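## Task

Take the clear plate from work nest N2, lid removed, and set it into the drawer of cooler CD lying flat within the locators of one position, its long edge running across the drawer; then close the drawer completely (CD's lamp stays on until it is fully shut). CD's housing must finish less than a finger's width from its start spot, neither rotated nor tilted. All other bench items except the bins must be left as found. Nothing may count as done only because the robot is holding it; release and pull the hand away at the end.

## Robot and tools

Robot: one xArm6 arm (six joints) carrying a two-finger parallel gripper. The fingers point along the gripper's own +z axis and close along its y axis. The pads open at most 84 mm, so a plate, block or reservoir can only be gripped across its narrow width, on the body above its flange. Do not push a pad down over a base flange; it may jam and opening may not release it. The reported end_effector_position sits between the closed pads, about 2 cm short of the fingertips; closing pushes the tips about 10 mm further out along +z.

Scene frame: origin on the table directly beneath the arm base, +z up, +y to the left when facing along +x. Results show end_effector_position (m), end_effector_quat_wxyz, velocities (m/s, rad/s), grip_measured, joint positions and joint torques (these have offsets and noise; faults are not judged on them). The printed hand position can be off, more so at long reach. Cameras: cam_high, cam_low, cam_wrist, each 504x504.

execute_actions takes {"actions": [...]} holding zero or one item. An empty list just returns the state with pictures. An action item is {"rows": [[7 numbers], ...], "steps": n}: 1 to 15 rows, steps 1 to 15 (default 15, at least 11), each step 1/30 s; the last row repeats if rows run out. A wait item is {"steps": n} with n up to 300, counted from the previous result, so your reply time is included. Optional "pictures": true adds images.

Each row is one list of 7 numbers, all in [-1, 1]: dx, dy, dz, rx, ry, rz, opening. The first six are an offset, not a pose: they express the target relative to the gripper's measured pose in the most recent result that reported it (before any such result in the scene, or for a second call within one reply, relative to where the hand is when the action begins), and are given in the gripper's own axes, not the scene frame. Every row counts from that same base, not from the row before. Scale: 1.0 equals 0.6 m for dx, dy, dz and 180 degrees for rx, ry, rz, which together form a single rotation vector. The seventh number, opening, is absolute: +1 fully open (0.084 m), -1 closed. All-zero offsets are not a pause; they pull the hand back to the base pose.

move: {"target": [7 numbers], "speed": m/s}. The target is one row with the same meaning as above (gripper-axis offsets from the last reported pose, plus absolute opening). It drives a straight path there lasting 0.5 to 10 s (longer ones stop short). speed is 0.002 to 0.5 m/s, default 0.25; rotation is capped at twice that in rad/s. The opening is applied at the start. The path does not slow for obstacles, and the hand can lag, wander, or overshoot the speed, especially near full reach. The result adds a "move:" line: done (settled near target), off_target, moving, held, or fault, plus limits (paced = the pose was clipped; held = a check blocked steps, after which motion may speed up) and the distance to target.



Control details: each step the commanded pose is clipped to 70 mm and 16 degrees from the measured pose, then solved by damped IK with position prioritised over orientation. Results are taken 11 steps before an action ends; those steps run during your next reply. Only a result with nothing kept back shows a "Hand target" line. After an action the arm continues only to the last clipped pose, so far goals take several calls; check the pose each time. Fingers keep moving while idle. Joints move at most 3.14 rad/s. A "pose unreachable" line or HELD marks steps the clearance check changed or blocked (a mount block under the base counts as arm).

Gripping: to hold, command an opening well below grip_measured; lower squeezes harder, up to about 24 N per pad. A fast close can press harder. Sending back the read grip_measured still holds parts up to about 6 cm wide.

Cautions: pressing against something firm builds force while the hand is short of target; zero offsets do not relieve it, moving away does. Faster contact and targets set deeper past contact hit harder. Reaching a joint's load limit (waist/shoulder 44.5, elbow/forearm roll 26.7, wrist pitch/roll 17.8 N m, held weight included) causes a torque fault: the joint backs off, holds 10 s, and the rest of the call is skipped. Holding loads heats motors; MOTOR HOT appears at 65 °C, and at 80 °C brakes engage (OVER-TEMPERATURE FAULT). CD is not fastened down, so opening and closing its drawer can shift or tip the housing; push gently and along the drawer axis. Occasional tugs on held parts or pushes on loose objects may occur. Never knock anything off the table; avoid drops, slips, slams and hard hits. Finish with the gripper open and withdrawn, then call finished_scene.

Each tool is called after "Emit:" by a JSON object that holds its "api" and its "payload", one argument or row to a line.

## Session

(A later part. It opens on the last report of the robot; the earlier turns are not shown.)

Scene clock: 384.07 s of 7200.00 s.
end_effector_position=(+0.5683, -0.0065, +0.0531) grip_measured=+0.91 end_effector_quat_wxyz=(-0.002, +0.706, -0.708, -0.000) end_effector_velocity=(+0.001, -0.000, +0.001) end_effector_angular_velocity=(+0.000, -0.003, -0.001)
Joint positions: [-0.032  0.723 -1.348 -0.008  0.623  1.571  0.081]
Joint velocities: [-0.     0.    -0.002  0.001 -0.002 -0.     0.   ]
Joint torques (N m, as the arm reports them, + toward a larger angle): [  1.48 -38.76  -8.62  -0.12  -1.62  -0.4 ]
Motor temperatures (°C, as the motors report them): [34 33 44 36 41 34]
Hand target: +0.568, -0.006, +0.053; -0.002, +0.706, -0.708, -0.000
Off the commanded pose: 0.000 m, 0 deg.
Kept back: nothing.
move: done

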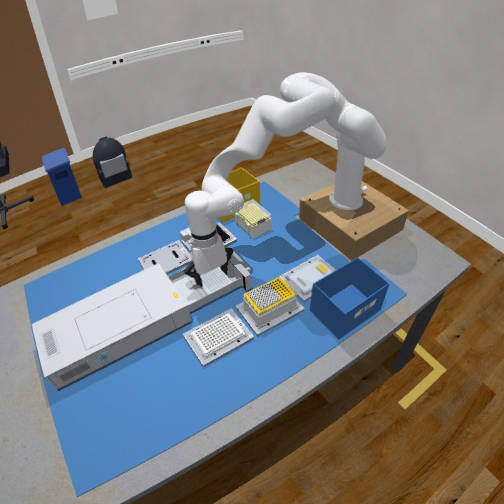

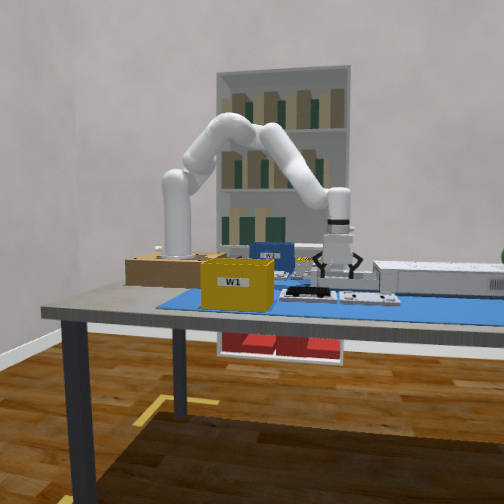

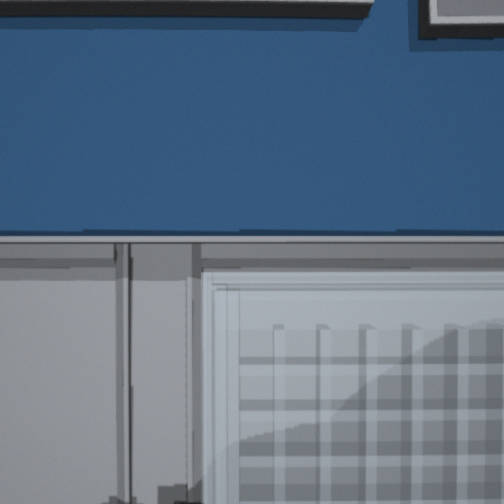

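Emit:
{"api": "zoom_image", "payload": {
  "camera": "cam_wrist",
  "region": [150,230,270,330]
}}

Emit:
{"api": "zoom_image", "payload": {
  "camera": "cam_high",
  "region": [160,220,270,320]
}}

Region (150, 230, 270, 330) of cam_wrist's 504x504 image, scaled by 4.200, with more detail than that image has.

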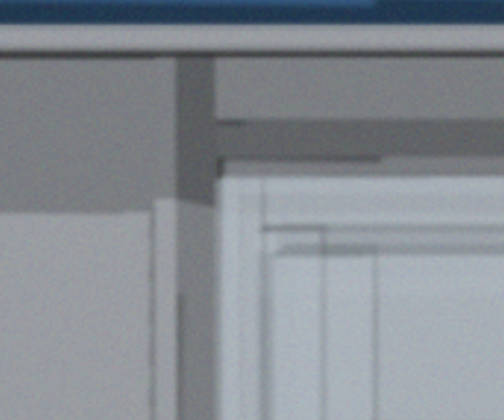

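Region (160, 220, 270, 320) of cam_high's 504x504 image, scaled by 4.582, with more detail than that image has; it fills the top 458 rows of this view, and the rest is white.

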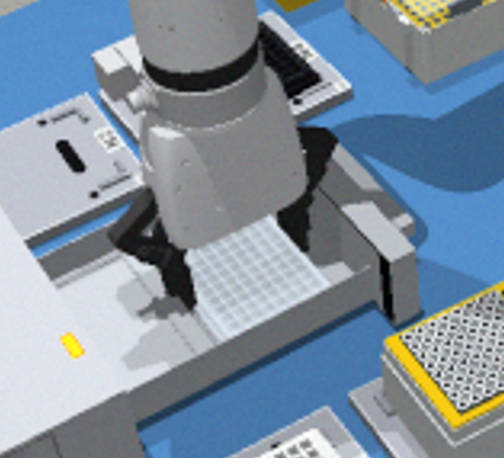

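Emit:
{"api": "zoom_image", "payload": {
  "camera": "cam_low",
  "region": [300,240,360,295]
}}

Region (300, 240, 360, 295) of cam_low's 504x504 image, scaled by 8.400, with more detail than that image has; it fills the top 462 rows of this view, and the rest is white.

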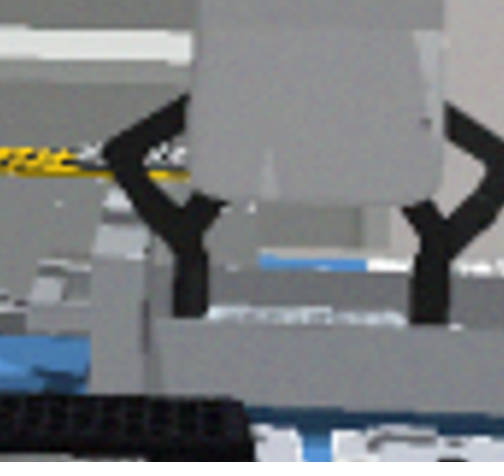

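Emit:
{"api": "move", "payload": {
  "target": [0,-0.0023,-0.002,-0.0222,0,0,0.6],
  "speed": 0.01
}}

Emit:
{"api": "zoom_image", "payload": {
  "camera": "cam_wrist",
  "region": [150,230,270,330]
}}

Emit:
{"api": "zoom_image", "payload": {
  "camera": "cam_low",
  "region": [300,240,360,295]
}}

Scene clock: 392.00 s of 7200.00 s.
end_effector_position=(+0.5700, -0.0063, +0.0546) grip_measured=+0.91 end_effector_quat_wxyz=(+0.022, +0.705, -0.708, -0.024) end_effector_velocity=(-0.000, -0.000, -0.000) end_effector_angular_velocity=(+0.000, +0.002, -0.000)
Joint positions: [-0.032  0.761 -1.442 -0.008  0.748  1.571  0.081]
Joint velocities: [-0.001  0.001 -0.001  0.001  0.002 -0.001  0.   ]
Joint torques (N m, as the arm reports them, + toward a larger angle): [  2.01 -27.52  -4.74  -0.21  -0.01  -0.18]
Motor temperatures (°C, as the motors report them): [34 33 43 36 41 34]
Hand target: +0.570, -0.006, +0.054; +0.022, +0.705, -0.708, -0.025
Off the commanded pose: 0.000 m, 0 deg.
Kept back: nothing.
After step 90, 1.23 s passed at rest.
move: done

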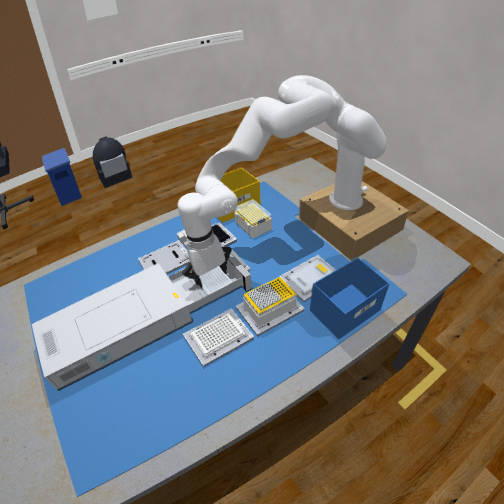

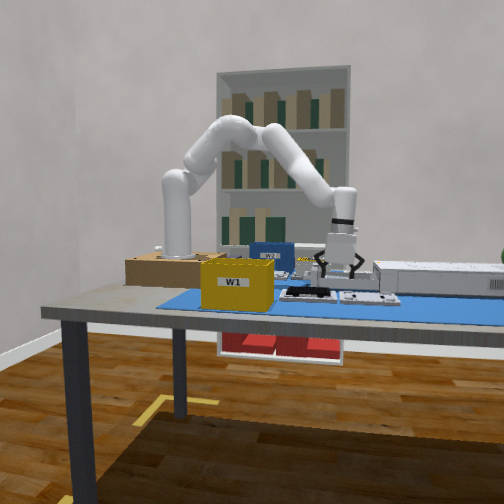

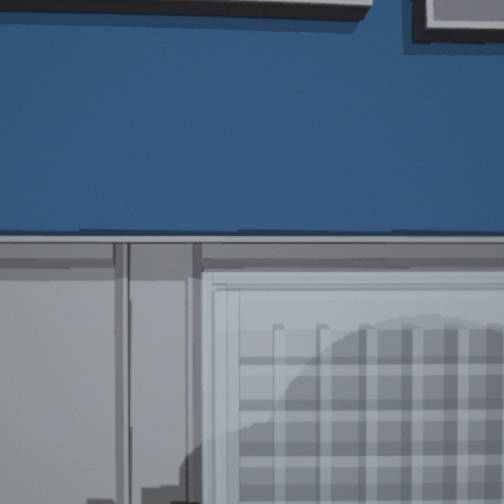

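Region (150, 230, 270, 330) of cam_wrist's 504x504 image, scaled by 4.200, with more detail than that image has.

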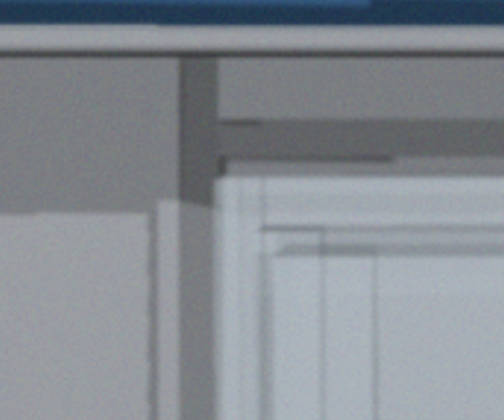

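Region (300, 240, 360, 295) of cam_low's 504x504 image, scaled by 8.400, with more detail than that image has; it fills the top 462 rows of this view, and the rest is white.

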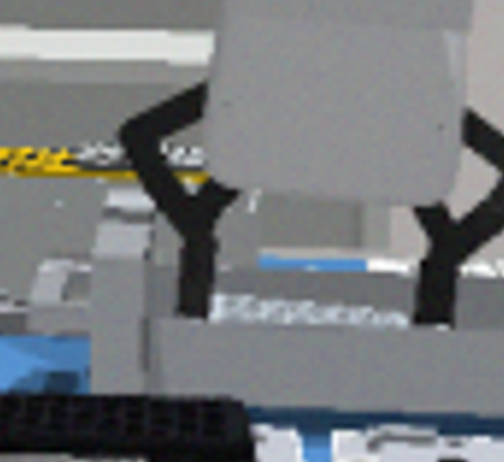

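Emit:
{"api": "move", "payload": {
  "target": [0,0.0025,-0.003,0,0,0,0.6],
  "speed": 0.008
}}

Emit:
{"api": "zoom_image", "payload": {
  "camera": "cam_wrist",
  "region": [150,230,270,330]
}}

Scene clock: 393.53 s of 7200.00 s.
end_effector_position=(+0.5675, -0.0064, +0.0553) grip_measured=+0.91 end_effector_quat_wxyz=(+0.023, +0.705, -0.708, -0.025) end_effector_velocity=(+0.001, -0.000, +0.001) end_effector_angular_velocity=(-0.000, -0.002, +0.003)
Joint positions: [-0.032  0.754 -1.433 -0.008  0.748  1.571  0.081]
Joint velocities: [-0.    -0.001 -0.    -0.    -0.    -0.002 -0.   ]
Joint torques (N m, as the arm reports them, + toward a larger angle): [  0.83 -33.9   -5.91  -0.19  -0.18  -0.18]
Motor temperatures (°C, as the motors report them): [34 33 43 36 41 34]
Hand target: +0.569, -0.006, +0.056; +0.022, +0.705, -0.708, -0.024
Off the commanded pose: 0.002 m, 0 deg.
Kept back: nothing.
move: done

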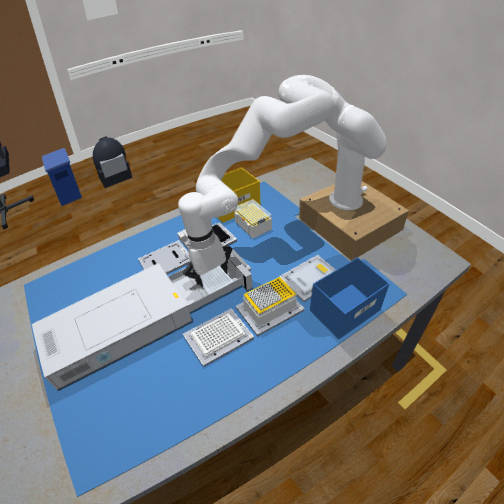

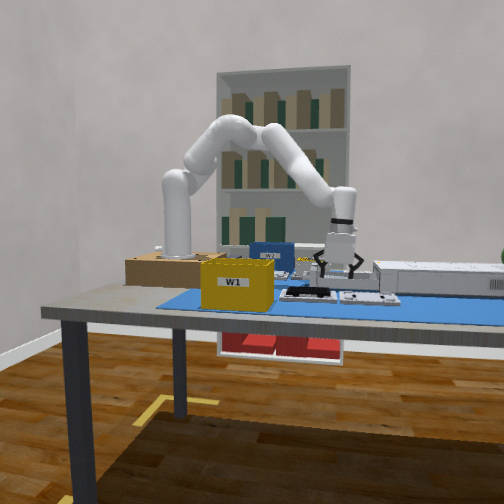

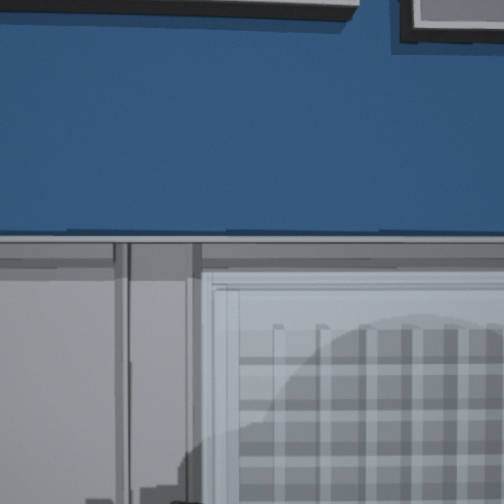

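Region (150, 230, 270, 330) of cam_wrist's 504x504 image, scaled by 4.200, with more detail than that image has.

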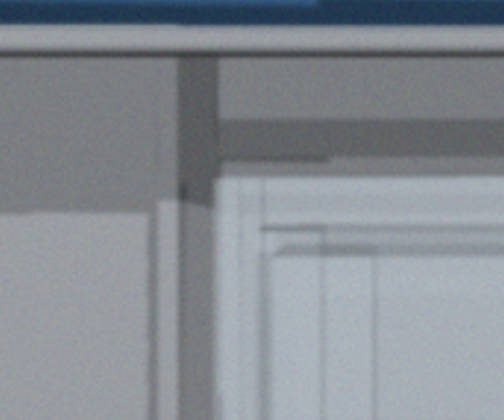

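Emit:
{"api": "move", "payload": {
  "target": [0,0.0015,-0.001,0.014,0,0,0.6],
  "speed": 0.008
}}

Emit:
{"api": "zoom_image", "payload": {
  "camera": "cam_wrist",
  "region": [150,230,270,330]
}}

Emit:
{"api": "zoom_image", "payload": {
  "camera": "cam_low",
  "region": [300,240,360,295]
}}

Scene clock: 397.33 s of 7200.00 s.
end_effector_position=(+0.5667, -0.0064, +0.0560) grip_measured=+0.90 end_effector_quat_wxyz=(+0.008, +0.706, -0.708, -0.010) end_effector_velocity=(+0.001, -0.000, +0.001) end_effector_angular_velocity=(-0.001, -0.002, +0.001)
Joint positions: [-0.032  0.726 -1.373 -0.008  0.672  1.571  0.081]
Joint velocities: [-0.    -0.001  0.001 -0.001 -0.002 -0.    -0.   ]
Joint torques (N m, as the arm reports them, + toward a larger angle): [  1.01 -45.18  -9.97  -0.59  -1.48  -0.45]
Motor temperatures (°C, as the motors report them): [34 33 43 36 41 34]
Hand target: +0.567, -0.006, +0.056; +0.008, +0.706, -0.708, -0.010
Off the commanded pose: 0.000 m, 0 deg.
Kept back: nothing.
move: done

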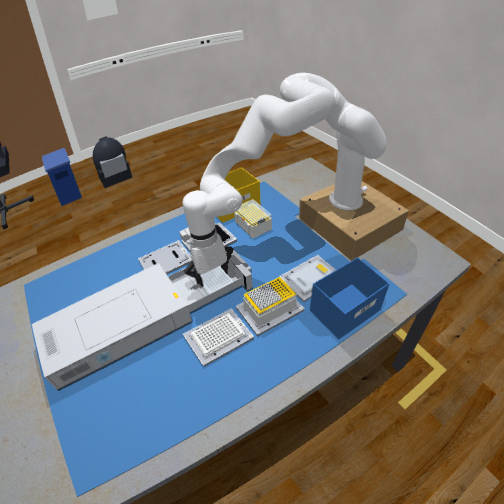

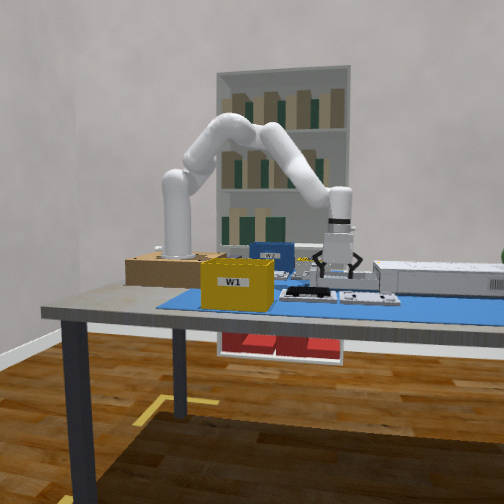

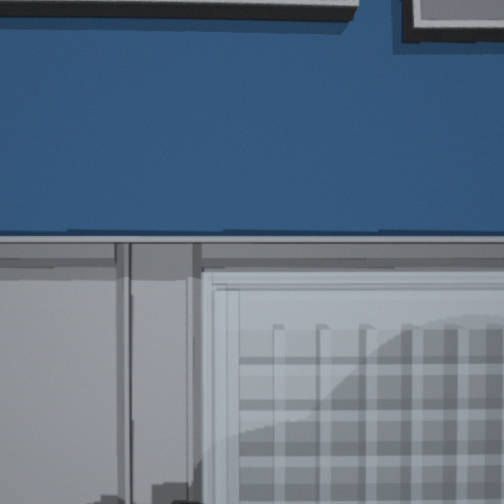

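Region (150, 230, 270, 330) of cam_wrist's 504x504 image, scaled by 4.200, with more detail than that image has.

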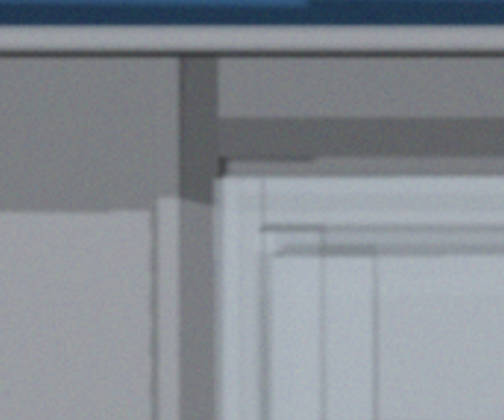

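Region (300, 240, 360, 295) of cam_low's 504x504 image, scaled by 8.400, with more detail than that image has; it fills the top 462 rows of this view, and the rest is white.

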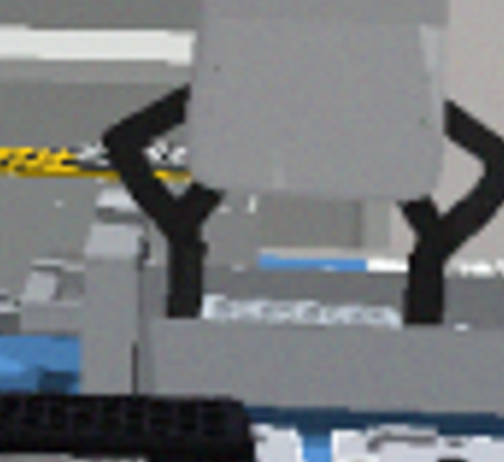

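Emit:
{"api": "move", "payload": {
  "target": [0,0,-0.003,-0.014,0,0,0.6],
  "speed": 0.01
}}

Emit:
{"api": "zoom_image", "payload": {
  "camera": "cam_wrist",
  "region": [150,230,270,330]
}}

Scene clock: 403.43 s of 7200.00 s.
end_effector_position=(+0.5667, -0.0064, +0.0578) grip_measured=+0.90 end_effector_quat_wxyz=(+0.023, +0.705, -0.708, -0.025) end_effector_velocity=(-0.000, -0.000, +0.000) end_effector_angular_velocity=(-0.001, +0.002, -0.000)
Joint positions: [-0.032  0.746 -1.427 -0.008  0.75   1.571  0.081]
Joint velocities: [-0.001  0.    -0.001 -0.002  0.003  0.001 -0.   ]
Joint torques (N m, as the arm reports them, + toward a larger angle): [  1.15 -45.64 -10.25  -0.12  -1.5   -0.07]
Motor temperatures (°C, as the motors report them): [34 34 43 36 41 34]
Hand target: +0.567, -0.006, +0.058; +0.023, +0.705, -0.708, -0.025
Off the commanded pose: 0.000 m, 0 deg.
Kept back: nothing.
After step 90, 0.67 s passed at rest.
move: done

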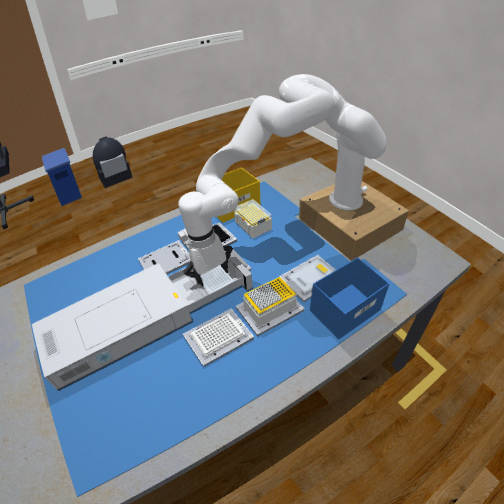

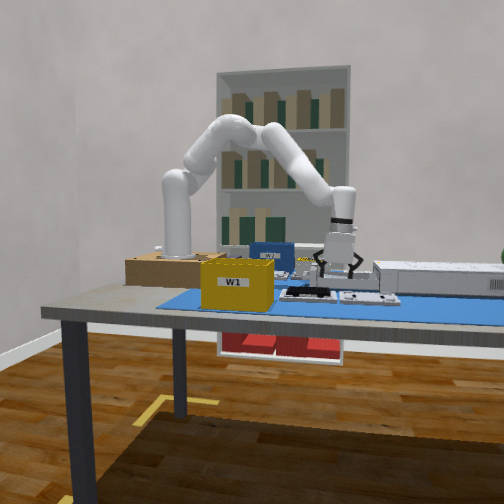

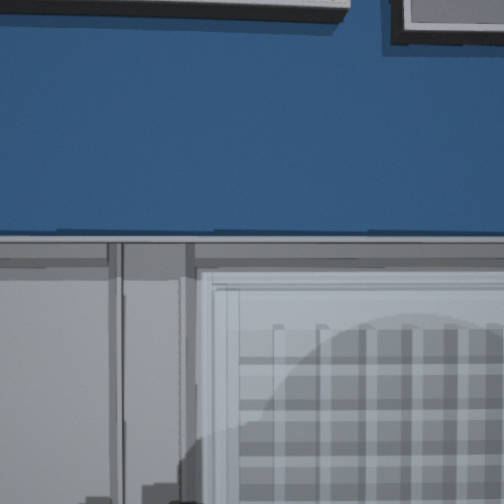

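Region (150, 230, 270, 330) of cam_wrist's 504x504 image, scaled by 4.200, with more detail than that image has.

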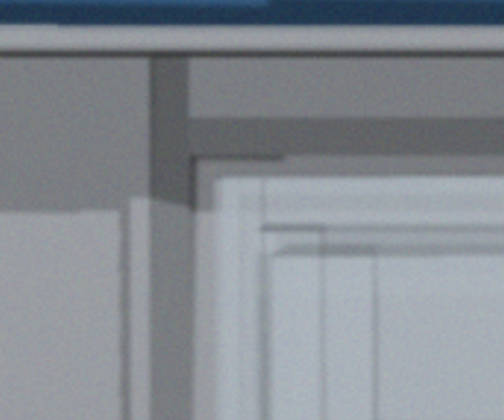

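Emit:
{"api": "move", "payload": {
  "target": [0,0,0.0035,0,0,0,0.6],
  "speed": 0.004
}}

Emit:
{"api": "zoom_image", "payload": {
  "camera": "cam_wrist",
  "region": [150,230,270,330]
}}

Scene clock: 404.73 s of 7200.00 s.
end_effector_position=(+0.5670, -0.0064, +0.0563) grip_measured=+0.90 end_effector_quat_wxyz=(+0.023, +0.705, -0.708, -0.025) end_effector_velocity=(-0.001, -0.001, -0.002) end_effector_angular_velocity=(-0.000, +0.002, -0.002)
Joint positions: [-0.032  0.75  -1.428 -0.008  0.747  1.571  0.081]
Joint velocities: [-0.001  0.004 -0.    -0.001 -0.002  0.001  0.   ]
Joint torques (N m, as the arm reports them, + toward a larger angle): [  2.17 -43.73  -9.9   -0.02  -1.58  -0.02]
Motor temperatures (°C, as the motors report them): [34 34 43 36 41 34]
Hand target: +0.567, -0.006, +0.056; +0.023, +0.705, -0.708, -0.025
Off the commanded pose: 0.001 m, 0 deg.
Kept back: nothing.
move: done

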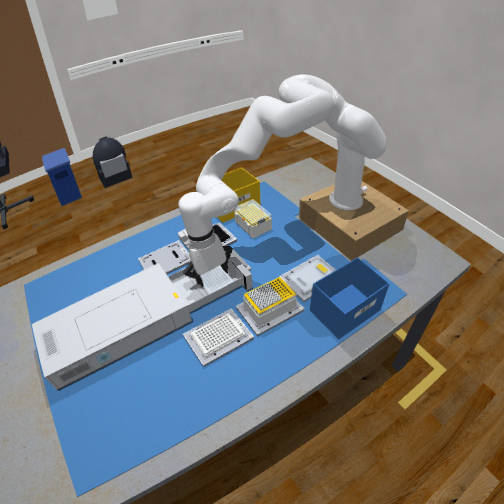

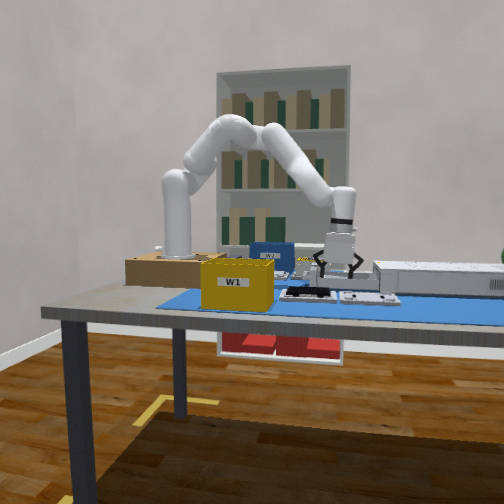

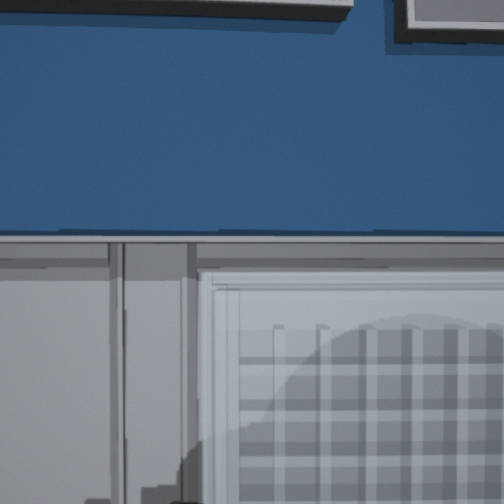

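Region (150, 230, 270, 330) of cam_wrist's 504x504 image, scaled by 4.200, with more detail than that image has.

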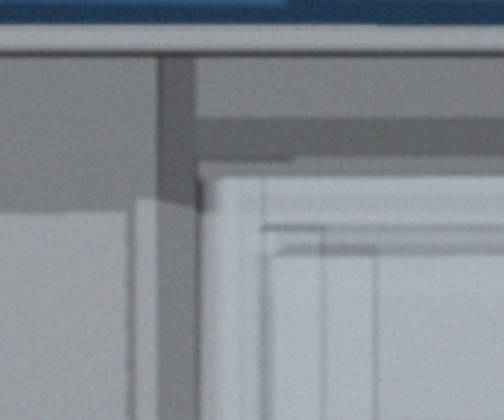

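Emit:
{"api": "move", "payload": {
  "target": [0,0,0.001,0,0,0,1],
  "speed": 0.004
}}

Emit:
{"api": "zoom_image", "payload": {
  "camera": "cam_wrist",
  "region": [150,230,270,330]
}}

Emit:
{"api": "zoom_image", "payload": {
  "camera": "cam_low",
  "region": [300,240,360,295]
}}

Scene clock: 406.77 s of 7200.00 s.
end_effector_position=(+0.5667, -0.0064, +0.0553) grip_measured=+1.00 end_effector_quat_wxyz=(+0.023, +0.705, -0.708, -0.025) end_effector_velocity=(+0.001, +0.001, +0.001) end_effector_angular_velocity=(+0.001, -0.002, +0.002)
Joint positions: [-0.032  0.751 -1.428 -0.008  0.746  1.571  0.084]
Joint velocities: [ 0.001 -0.001 -0.     0.001 -0.    -0.002 -0.   ]
Joint torques (N m, as the arm reports them, + toward a larger angle): [  0.78 -43.03  -9.95   0.11  -1.78  -0.39]
Motor temperatures (°C, as the motors report them): [34 34 43 36 41 34]
Hand target: +0.567, -0.006, +0.056; +0.023, +0.705, -0.708, -0.025
Off the commanded pose: 0.000 m, 0 deg.
Kept back: nothing.
move: done

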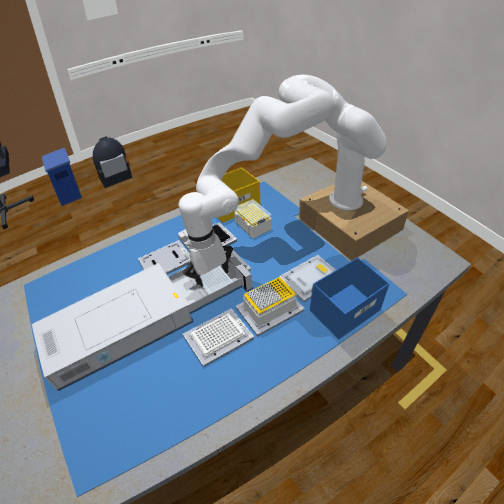

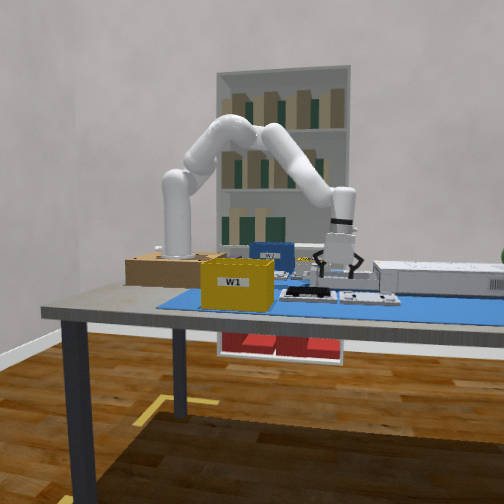

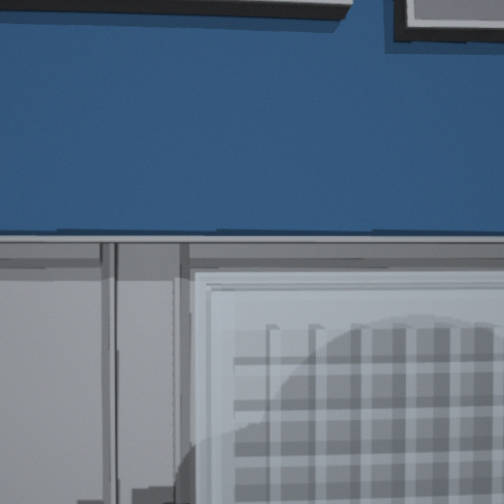

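Region (150, 230, 270, 330) of cam_wrist's 504x504 image, scaled by 4.200, with more detail than that image has.

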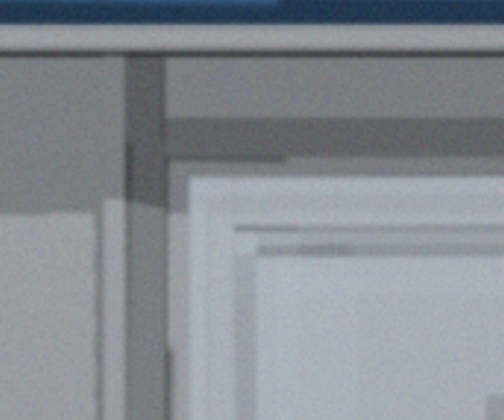

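Region (300, 240, 360, 295) of cam_low's 504x504 image, scaled by 8.400, with more detail than that image has; it fills the top 462 rows of this view, and the rest is white.

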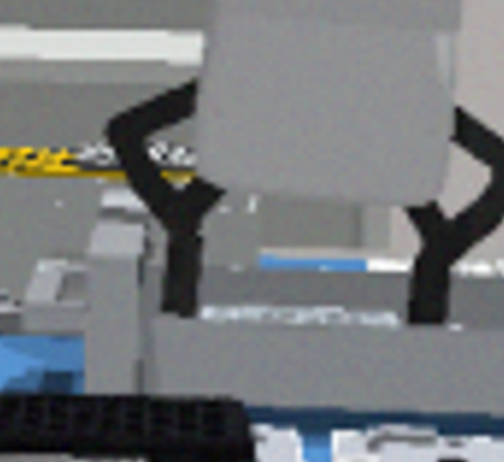

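Emit:
{"api": "move", "payload": {
  "target": [0,0,-0.05,0,0,0,1],
  "speed": 0.02
}}

Scene clock: 408.93 s of 7200.00 s.
end_effector_position=(+0.5687, -0.0064, +0.0852) grip_measured=+1.00 end_effector_quat_wxyz=(+0.023, +0.705, -0.708, -0.025) end_effector_velocity=(-0.003, +0.001, -0.003) end_effector_angular_velocity=(+0.002, +0.008, -0.001)
Joint positions: [-0.031  0.693 -1.429 -0.007  0.805  1.57   0.084]
Joint velocities: [ 0.     0.002  0.003  0.002  0.002 -0.001 -0.   ]
Joint torques (N m, as the arm reports them, + toward a larger angle): [  0.96 -46.42 -11.09  -0.18  -1.44   0.35]
Motor temperatures (°C, as the motors report them): [34 34 43 36 41 34]
Hand target: +0.569, -0.006, +0.085; +0.023, +0.705, -0.708, -0.025
Off the commanded pose: 0.000 m, 0 deg.
Kept back: nothing.
move: done

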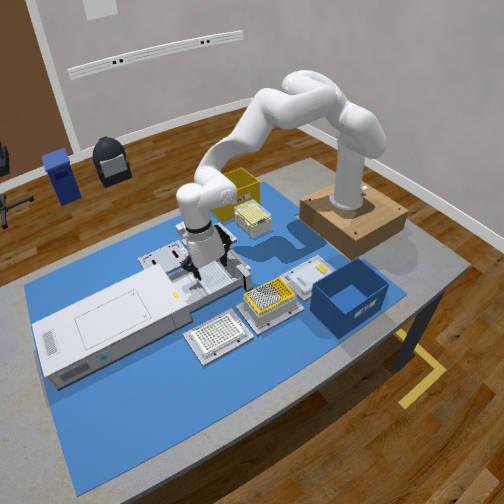

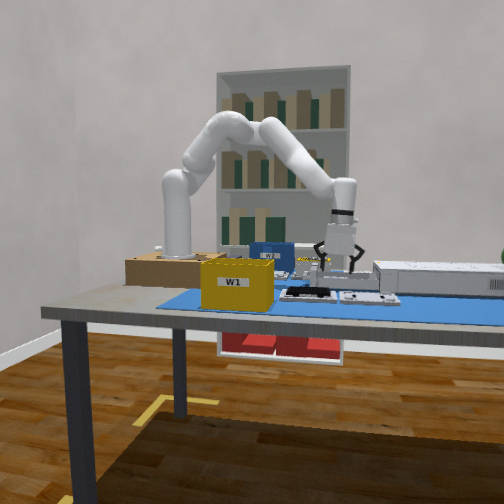

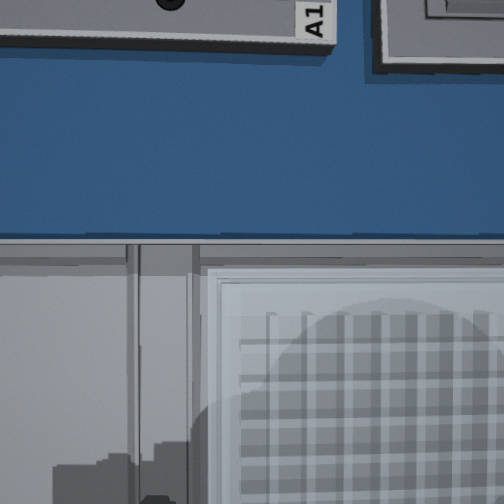

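Emit:
{"api": "move", "payload": {
  "target": [-0.11,0.052,-0.17,0.0222,0,0,1],
  "speed": 0.15
}}

Scene clock: 410.53 s of 7200.00 s.
end_effector_position=(+0.5441, +0.0593, +0.1886) grip_measured=+1.00 end_effector_quat_wxyz=(-0.001, +0.706, -0.708, -0.002) end_effector_velocity=(+0.003, +0.001, +0.005) end_effector_angular_velocity=(+0.001, -0.011, +0.001)
Joint positions: [ 0.09   0.397 -1.271 -0.005  0.875  1.689  0.084]
Joint velocities: [ 0.001 -0.005 -0.005  0.    -0.001 -0.     0.   ]
Joint torques (N m, as the arm reports them, + toward a larger angle): [  0.97 -41.7  -11.65   0.22  -1.42  -0.12]
Motor temperatures (°C, as the motors report them): [34 34 44 36 41 34]
Hand target: +0.544, +0.060, +0.189; -0.002, +0.706, -0.708, -0.001
Off the commanded pose: 0.001 m, 0 deg.
Kept back: nothing.
move: done

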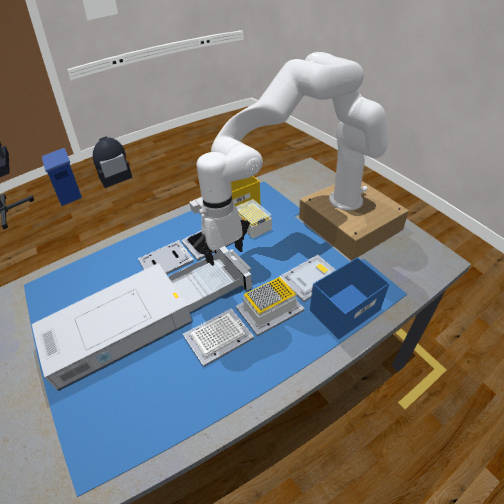

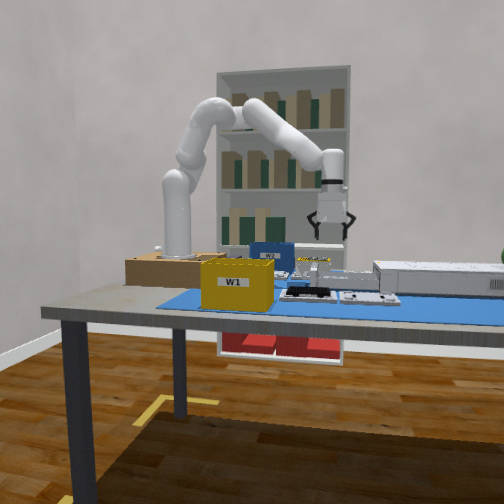

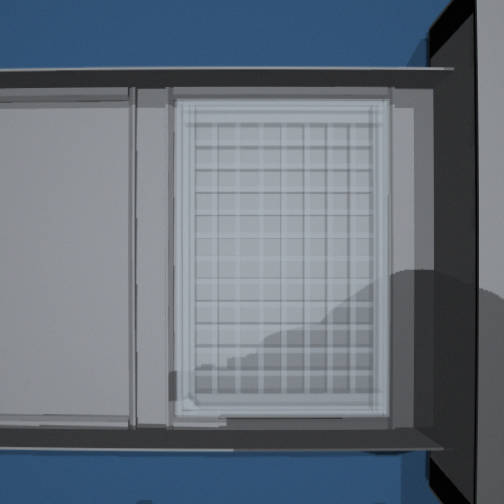

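Emit:
{"api": "zoom_image", "payload": {
  "camera": "cam_wrist",
  "region": [340,70,460,170]
}}

Emit:
{"api": "zoom_image", "payload": {
  "camera": "cam_wrist",
  "region": [320,350,440,450]
}}

Region (340, 70, 460, 170) of cam_wrist's 504x504 image, scaled by 4.200, with more detail than that image has.

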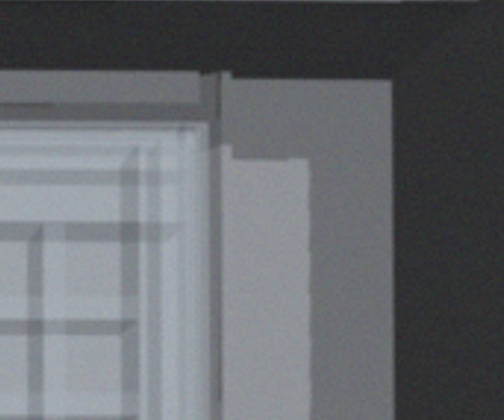

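Region (320, 350, 440, 450) of cam_wrist's 504x504 image, scaled by 4.200, with more detail than that image has.

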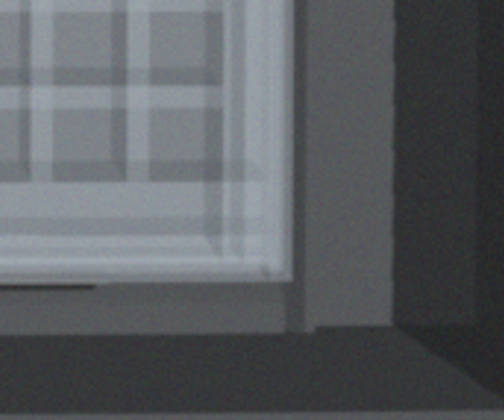

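Emit:
{"api": "move", "payload": {
  "target": [0.112,0.19,0.064,0,0,-0.5,-1],
  "speed": 0.25
}}

Scene clock: 416.10 s of 7200.00 s.
end_effector_position=(+0.4305, -0.0083, +0.1503) grip_measured=-1.00 end_effector_quat_wxyz=(-0.001, +1.000, -0.002, +0.000) end_effector_velocity=(-0.000, -0.000, +0.000) end_effector_angular_velocity=(+0.002, -0.001, +0.002)
Joint positions: [-0.038  0.133 -0.761 -0.009  0.628 -0.005  0.   ]
Joint velocities: [-0.002 -0.001  0.002  0.004 -0.001 -0.007  0.   ]
Joint torques (N m, as the arm reports them, + toward a larger angle): [  0.68 -30.48 -10.31  -0.42  -1.46  -0.38]
Motor temperatures (°C, as the motors report them): [34 34 44 36 41 34]
Hand target: +0.430, -0.008, +0.150; -0.002, +1.000, -0.002, -0.000
Off the commanded pose: 0.001 m, 0 deg.
Kept back: nothing.
move: done

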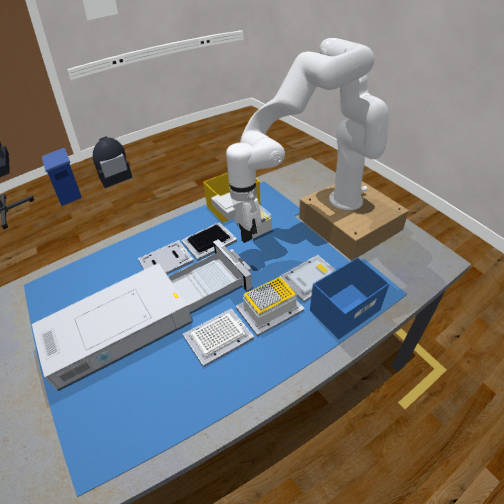

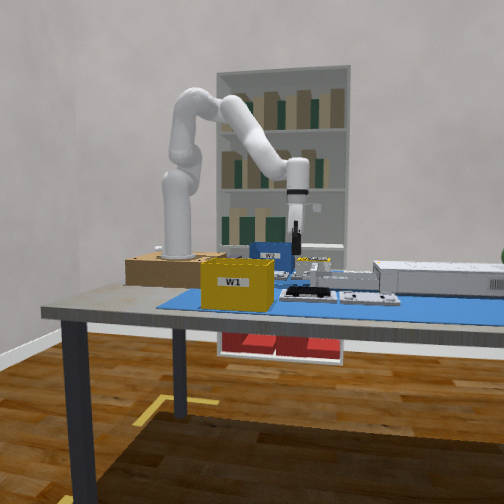

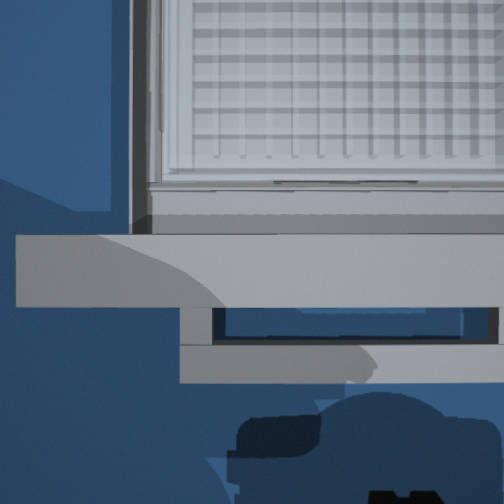

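Emit:
{"api": "move", "payload": {
  "target": [-0.005,0,0.125,0,0,0,-1],
  "speed": 0.12
}}

Scene clock: 417.60 s of 7200.00 s.
end_effector_position=(+0.4279, -0.0084, +0.0756) grip_measured=-1.00 end_effector_quat_wxyz=(-0.001, +1.000, -0.002, +0.001) end_effector_velocity=(-0.003, +0.000, -0.002) end_effector_angular_velocity=(-0.000, +0.006, +0.003)
Joint positions: [-0.04   0.333 -0.745 -0.015  0.411 -0.001  0.   ]
Joint velocities: [ 0.001  0.002  0.004 -0.002 -0.    -0.     0.   ]
Joint torques (N m, as the arm reports them, + toward a larger angle): [  1.55 -32.93  -8.81  -0.35  -1.59  -0.19]
Motor temperatures (°C, as the motors report them): [34 34 44 36 41 34]
Hand target: +0.427, -0.008, +0.075; -0.001, +1.000, -0.002, +0.000
Off the commanded pose: 0.001 m, 0 deg.
Kept back: nothing.
move: done

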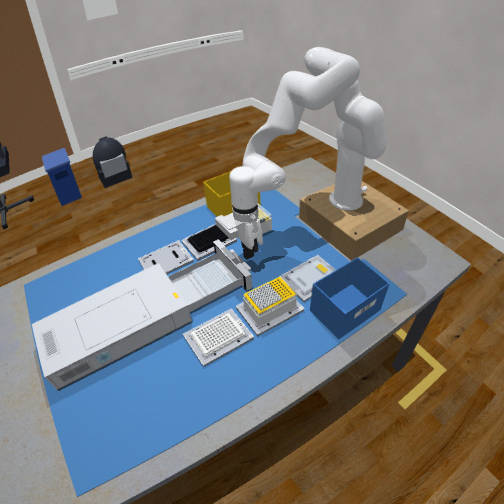

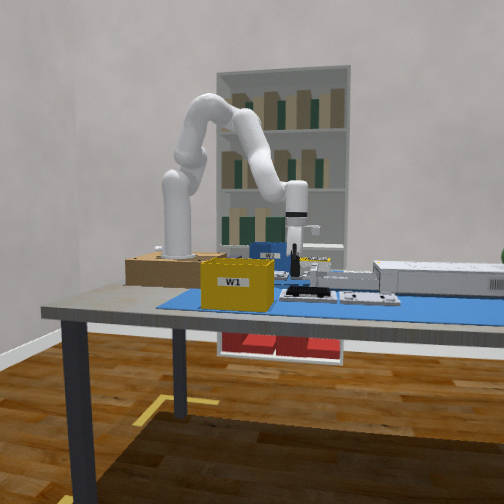

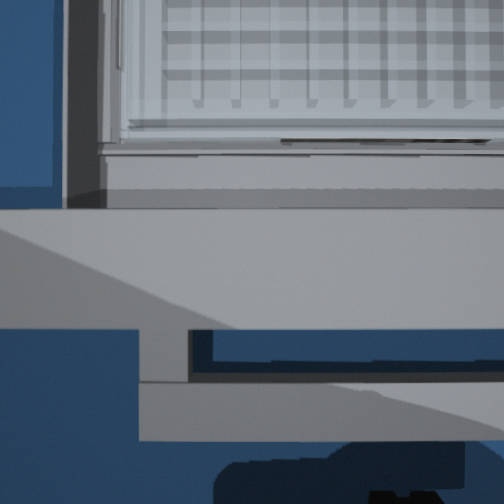

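Emit:
{"api": "zoom_image", "payload": {
  "camera": "cam_low",
  "region": [270,230,400,310]
}}

Region (270, 230, 400, 310) of cam_low's 504x504 image, scaled by 3.877, with more detail than that image has; it fills the top 310 rows of this view, and the rest is white.

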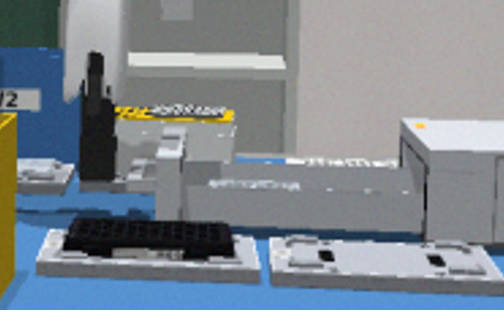

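Emit:
{"api": "move", "payload": {
  "target": [0,0,0.022,0,0,0,-1],
  "speed": 0.05
}}

Emit:
{"api": "move", "payload": {
  "target": [0.03,0,0,0,0,0,-1],
  "speed": 0.015
}}

Scene clock: 419.20 s of 7200.00 s.
end_effector_position=(+0.4279, -0.0084, +0.0625) grip_measured=-1.00 end_effector_quat_wxyz=(-0.001, +1.000, -0.002, +0.001) end_effector_velocity=(+0.003, +0.001, +0.002) end_effector_angular_velocity=(-0.001, -0.007, +0.003)
Joint positions: [-0.041  0.374 -0.751 -0.016  0.376  0.001  0.   ]
Joint velocities: [ 0.002 -0.002 -0.003 -0.002 -0.003  0.001  0.   ]
Joint torques (N m, as the arm reports them, + toward a larger angle): [  1.58 -32.94  -7.95  -0.14  -1.46  -0.04]
Motor temperatures (°C, as the motors report them): [34 34 44 36 41 34]
Hand target: +0.428, -0.008, +0.062; -0.001, +1.000, -0.002, +0.001
Off the commanded pose: 0.000 m, 0 deg.
Kept back: nothing.
move: done

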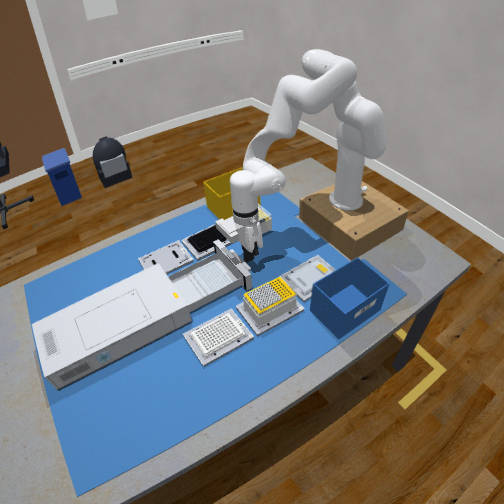

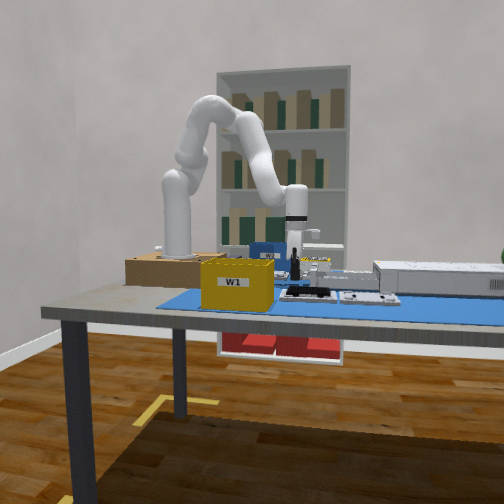

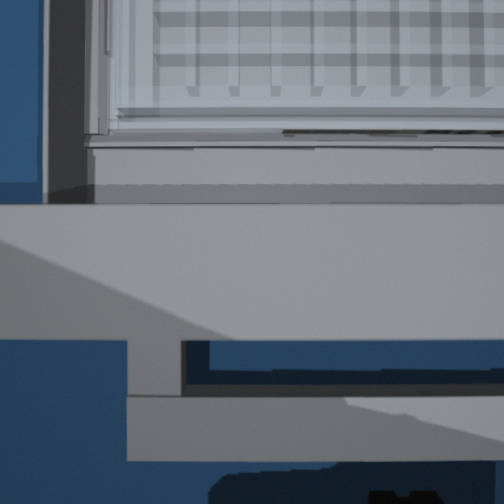

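Scene clock: 420.67 s of 7200.00 s.
end_effector_position=(+0.4458, -0.0084, +0.0624) grip_measured=-1.00 end_effector_quat_wxyz=(-0.001, +1.000, -0.002, +0.001) end_effector_velocity=(-0.000, +0.000, -0.000) end_effector_angular_velocity=(+0.000, +0.001, -0.000)
Joint positions: [-0.04   0.412 -0.819 -0.015  0.406  0.     0.   ]
Joint velocities: [ 0.     0.001 -0.001  0.     0.001  0.     0.   ]
Joint torques (N m, as the arm reports them, + toward a larger angle): [  0.52 -36.38  -9.48   0.19  -2.1   -0.14]
Motor temperatures (°C, as the motors report them): [34 34 44 36 41 34]
Hand target: +0.446, -0.008, +0.062; -0.001, +1.000, -0.002, +0.001
Off the commanded pose: 0.000 m, 0 deg.
Kept back: nothing.
move: done

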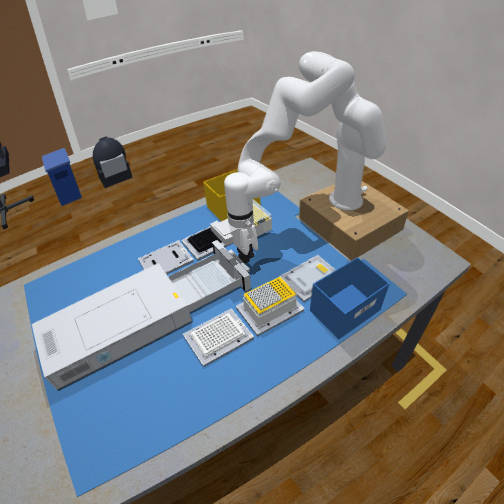

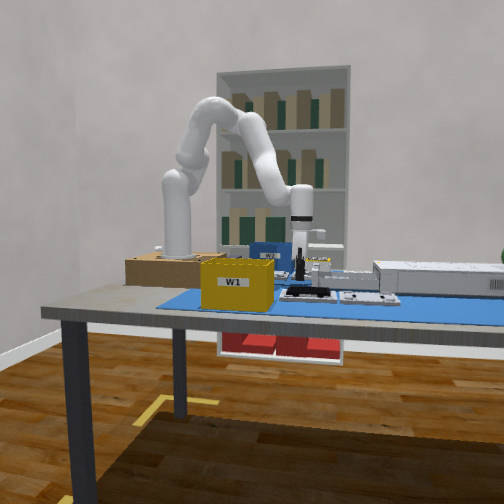

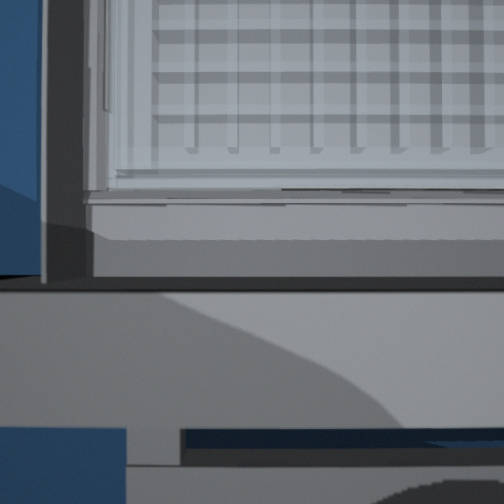

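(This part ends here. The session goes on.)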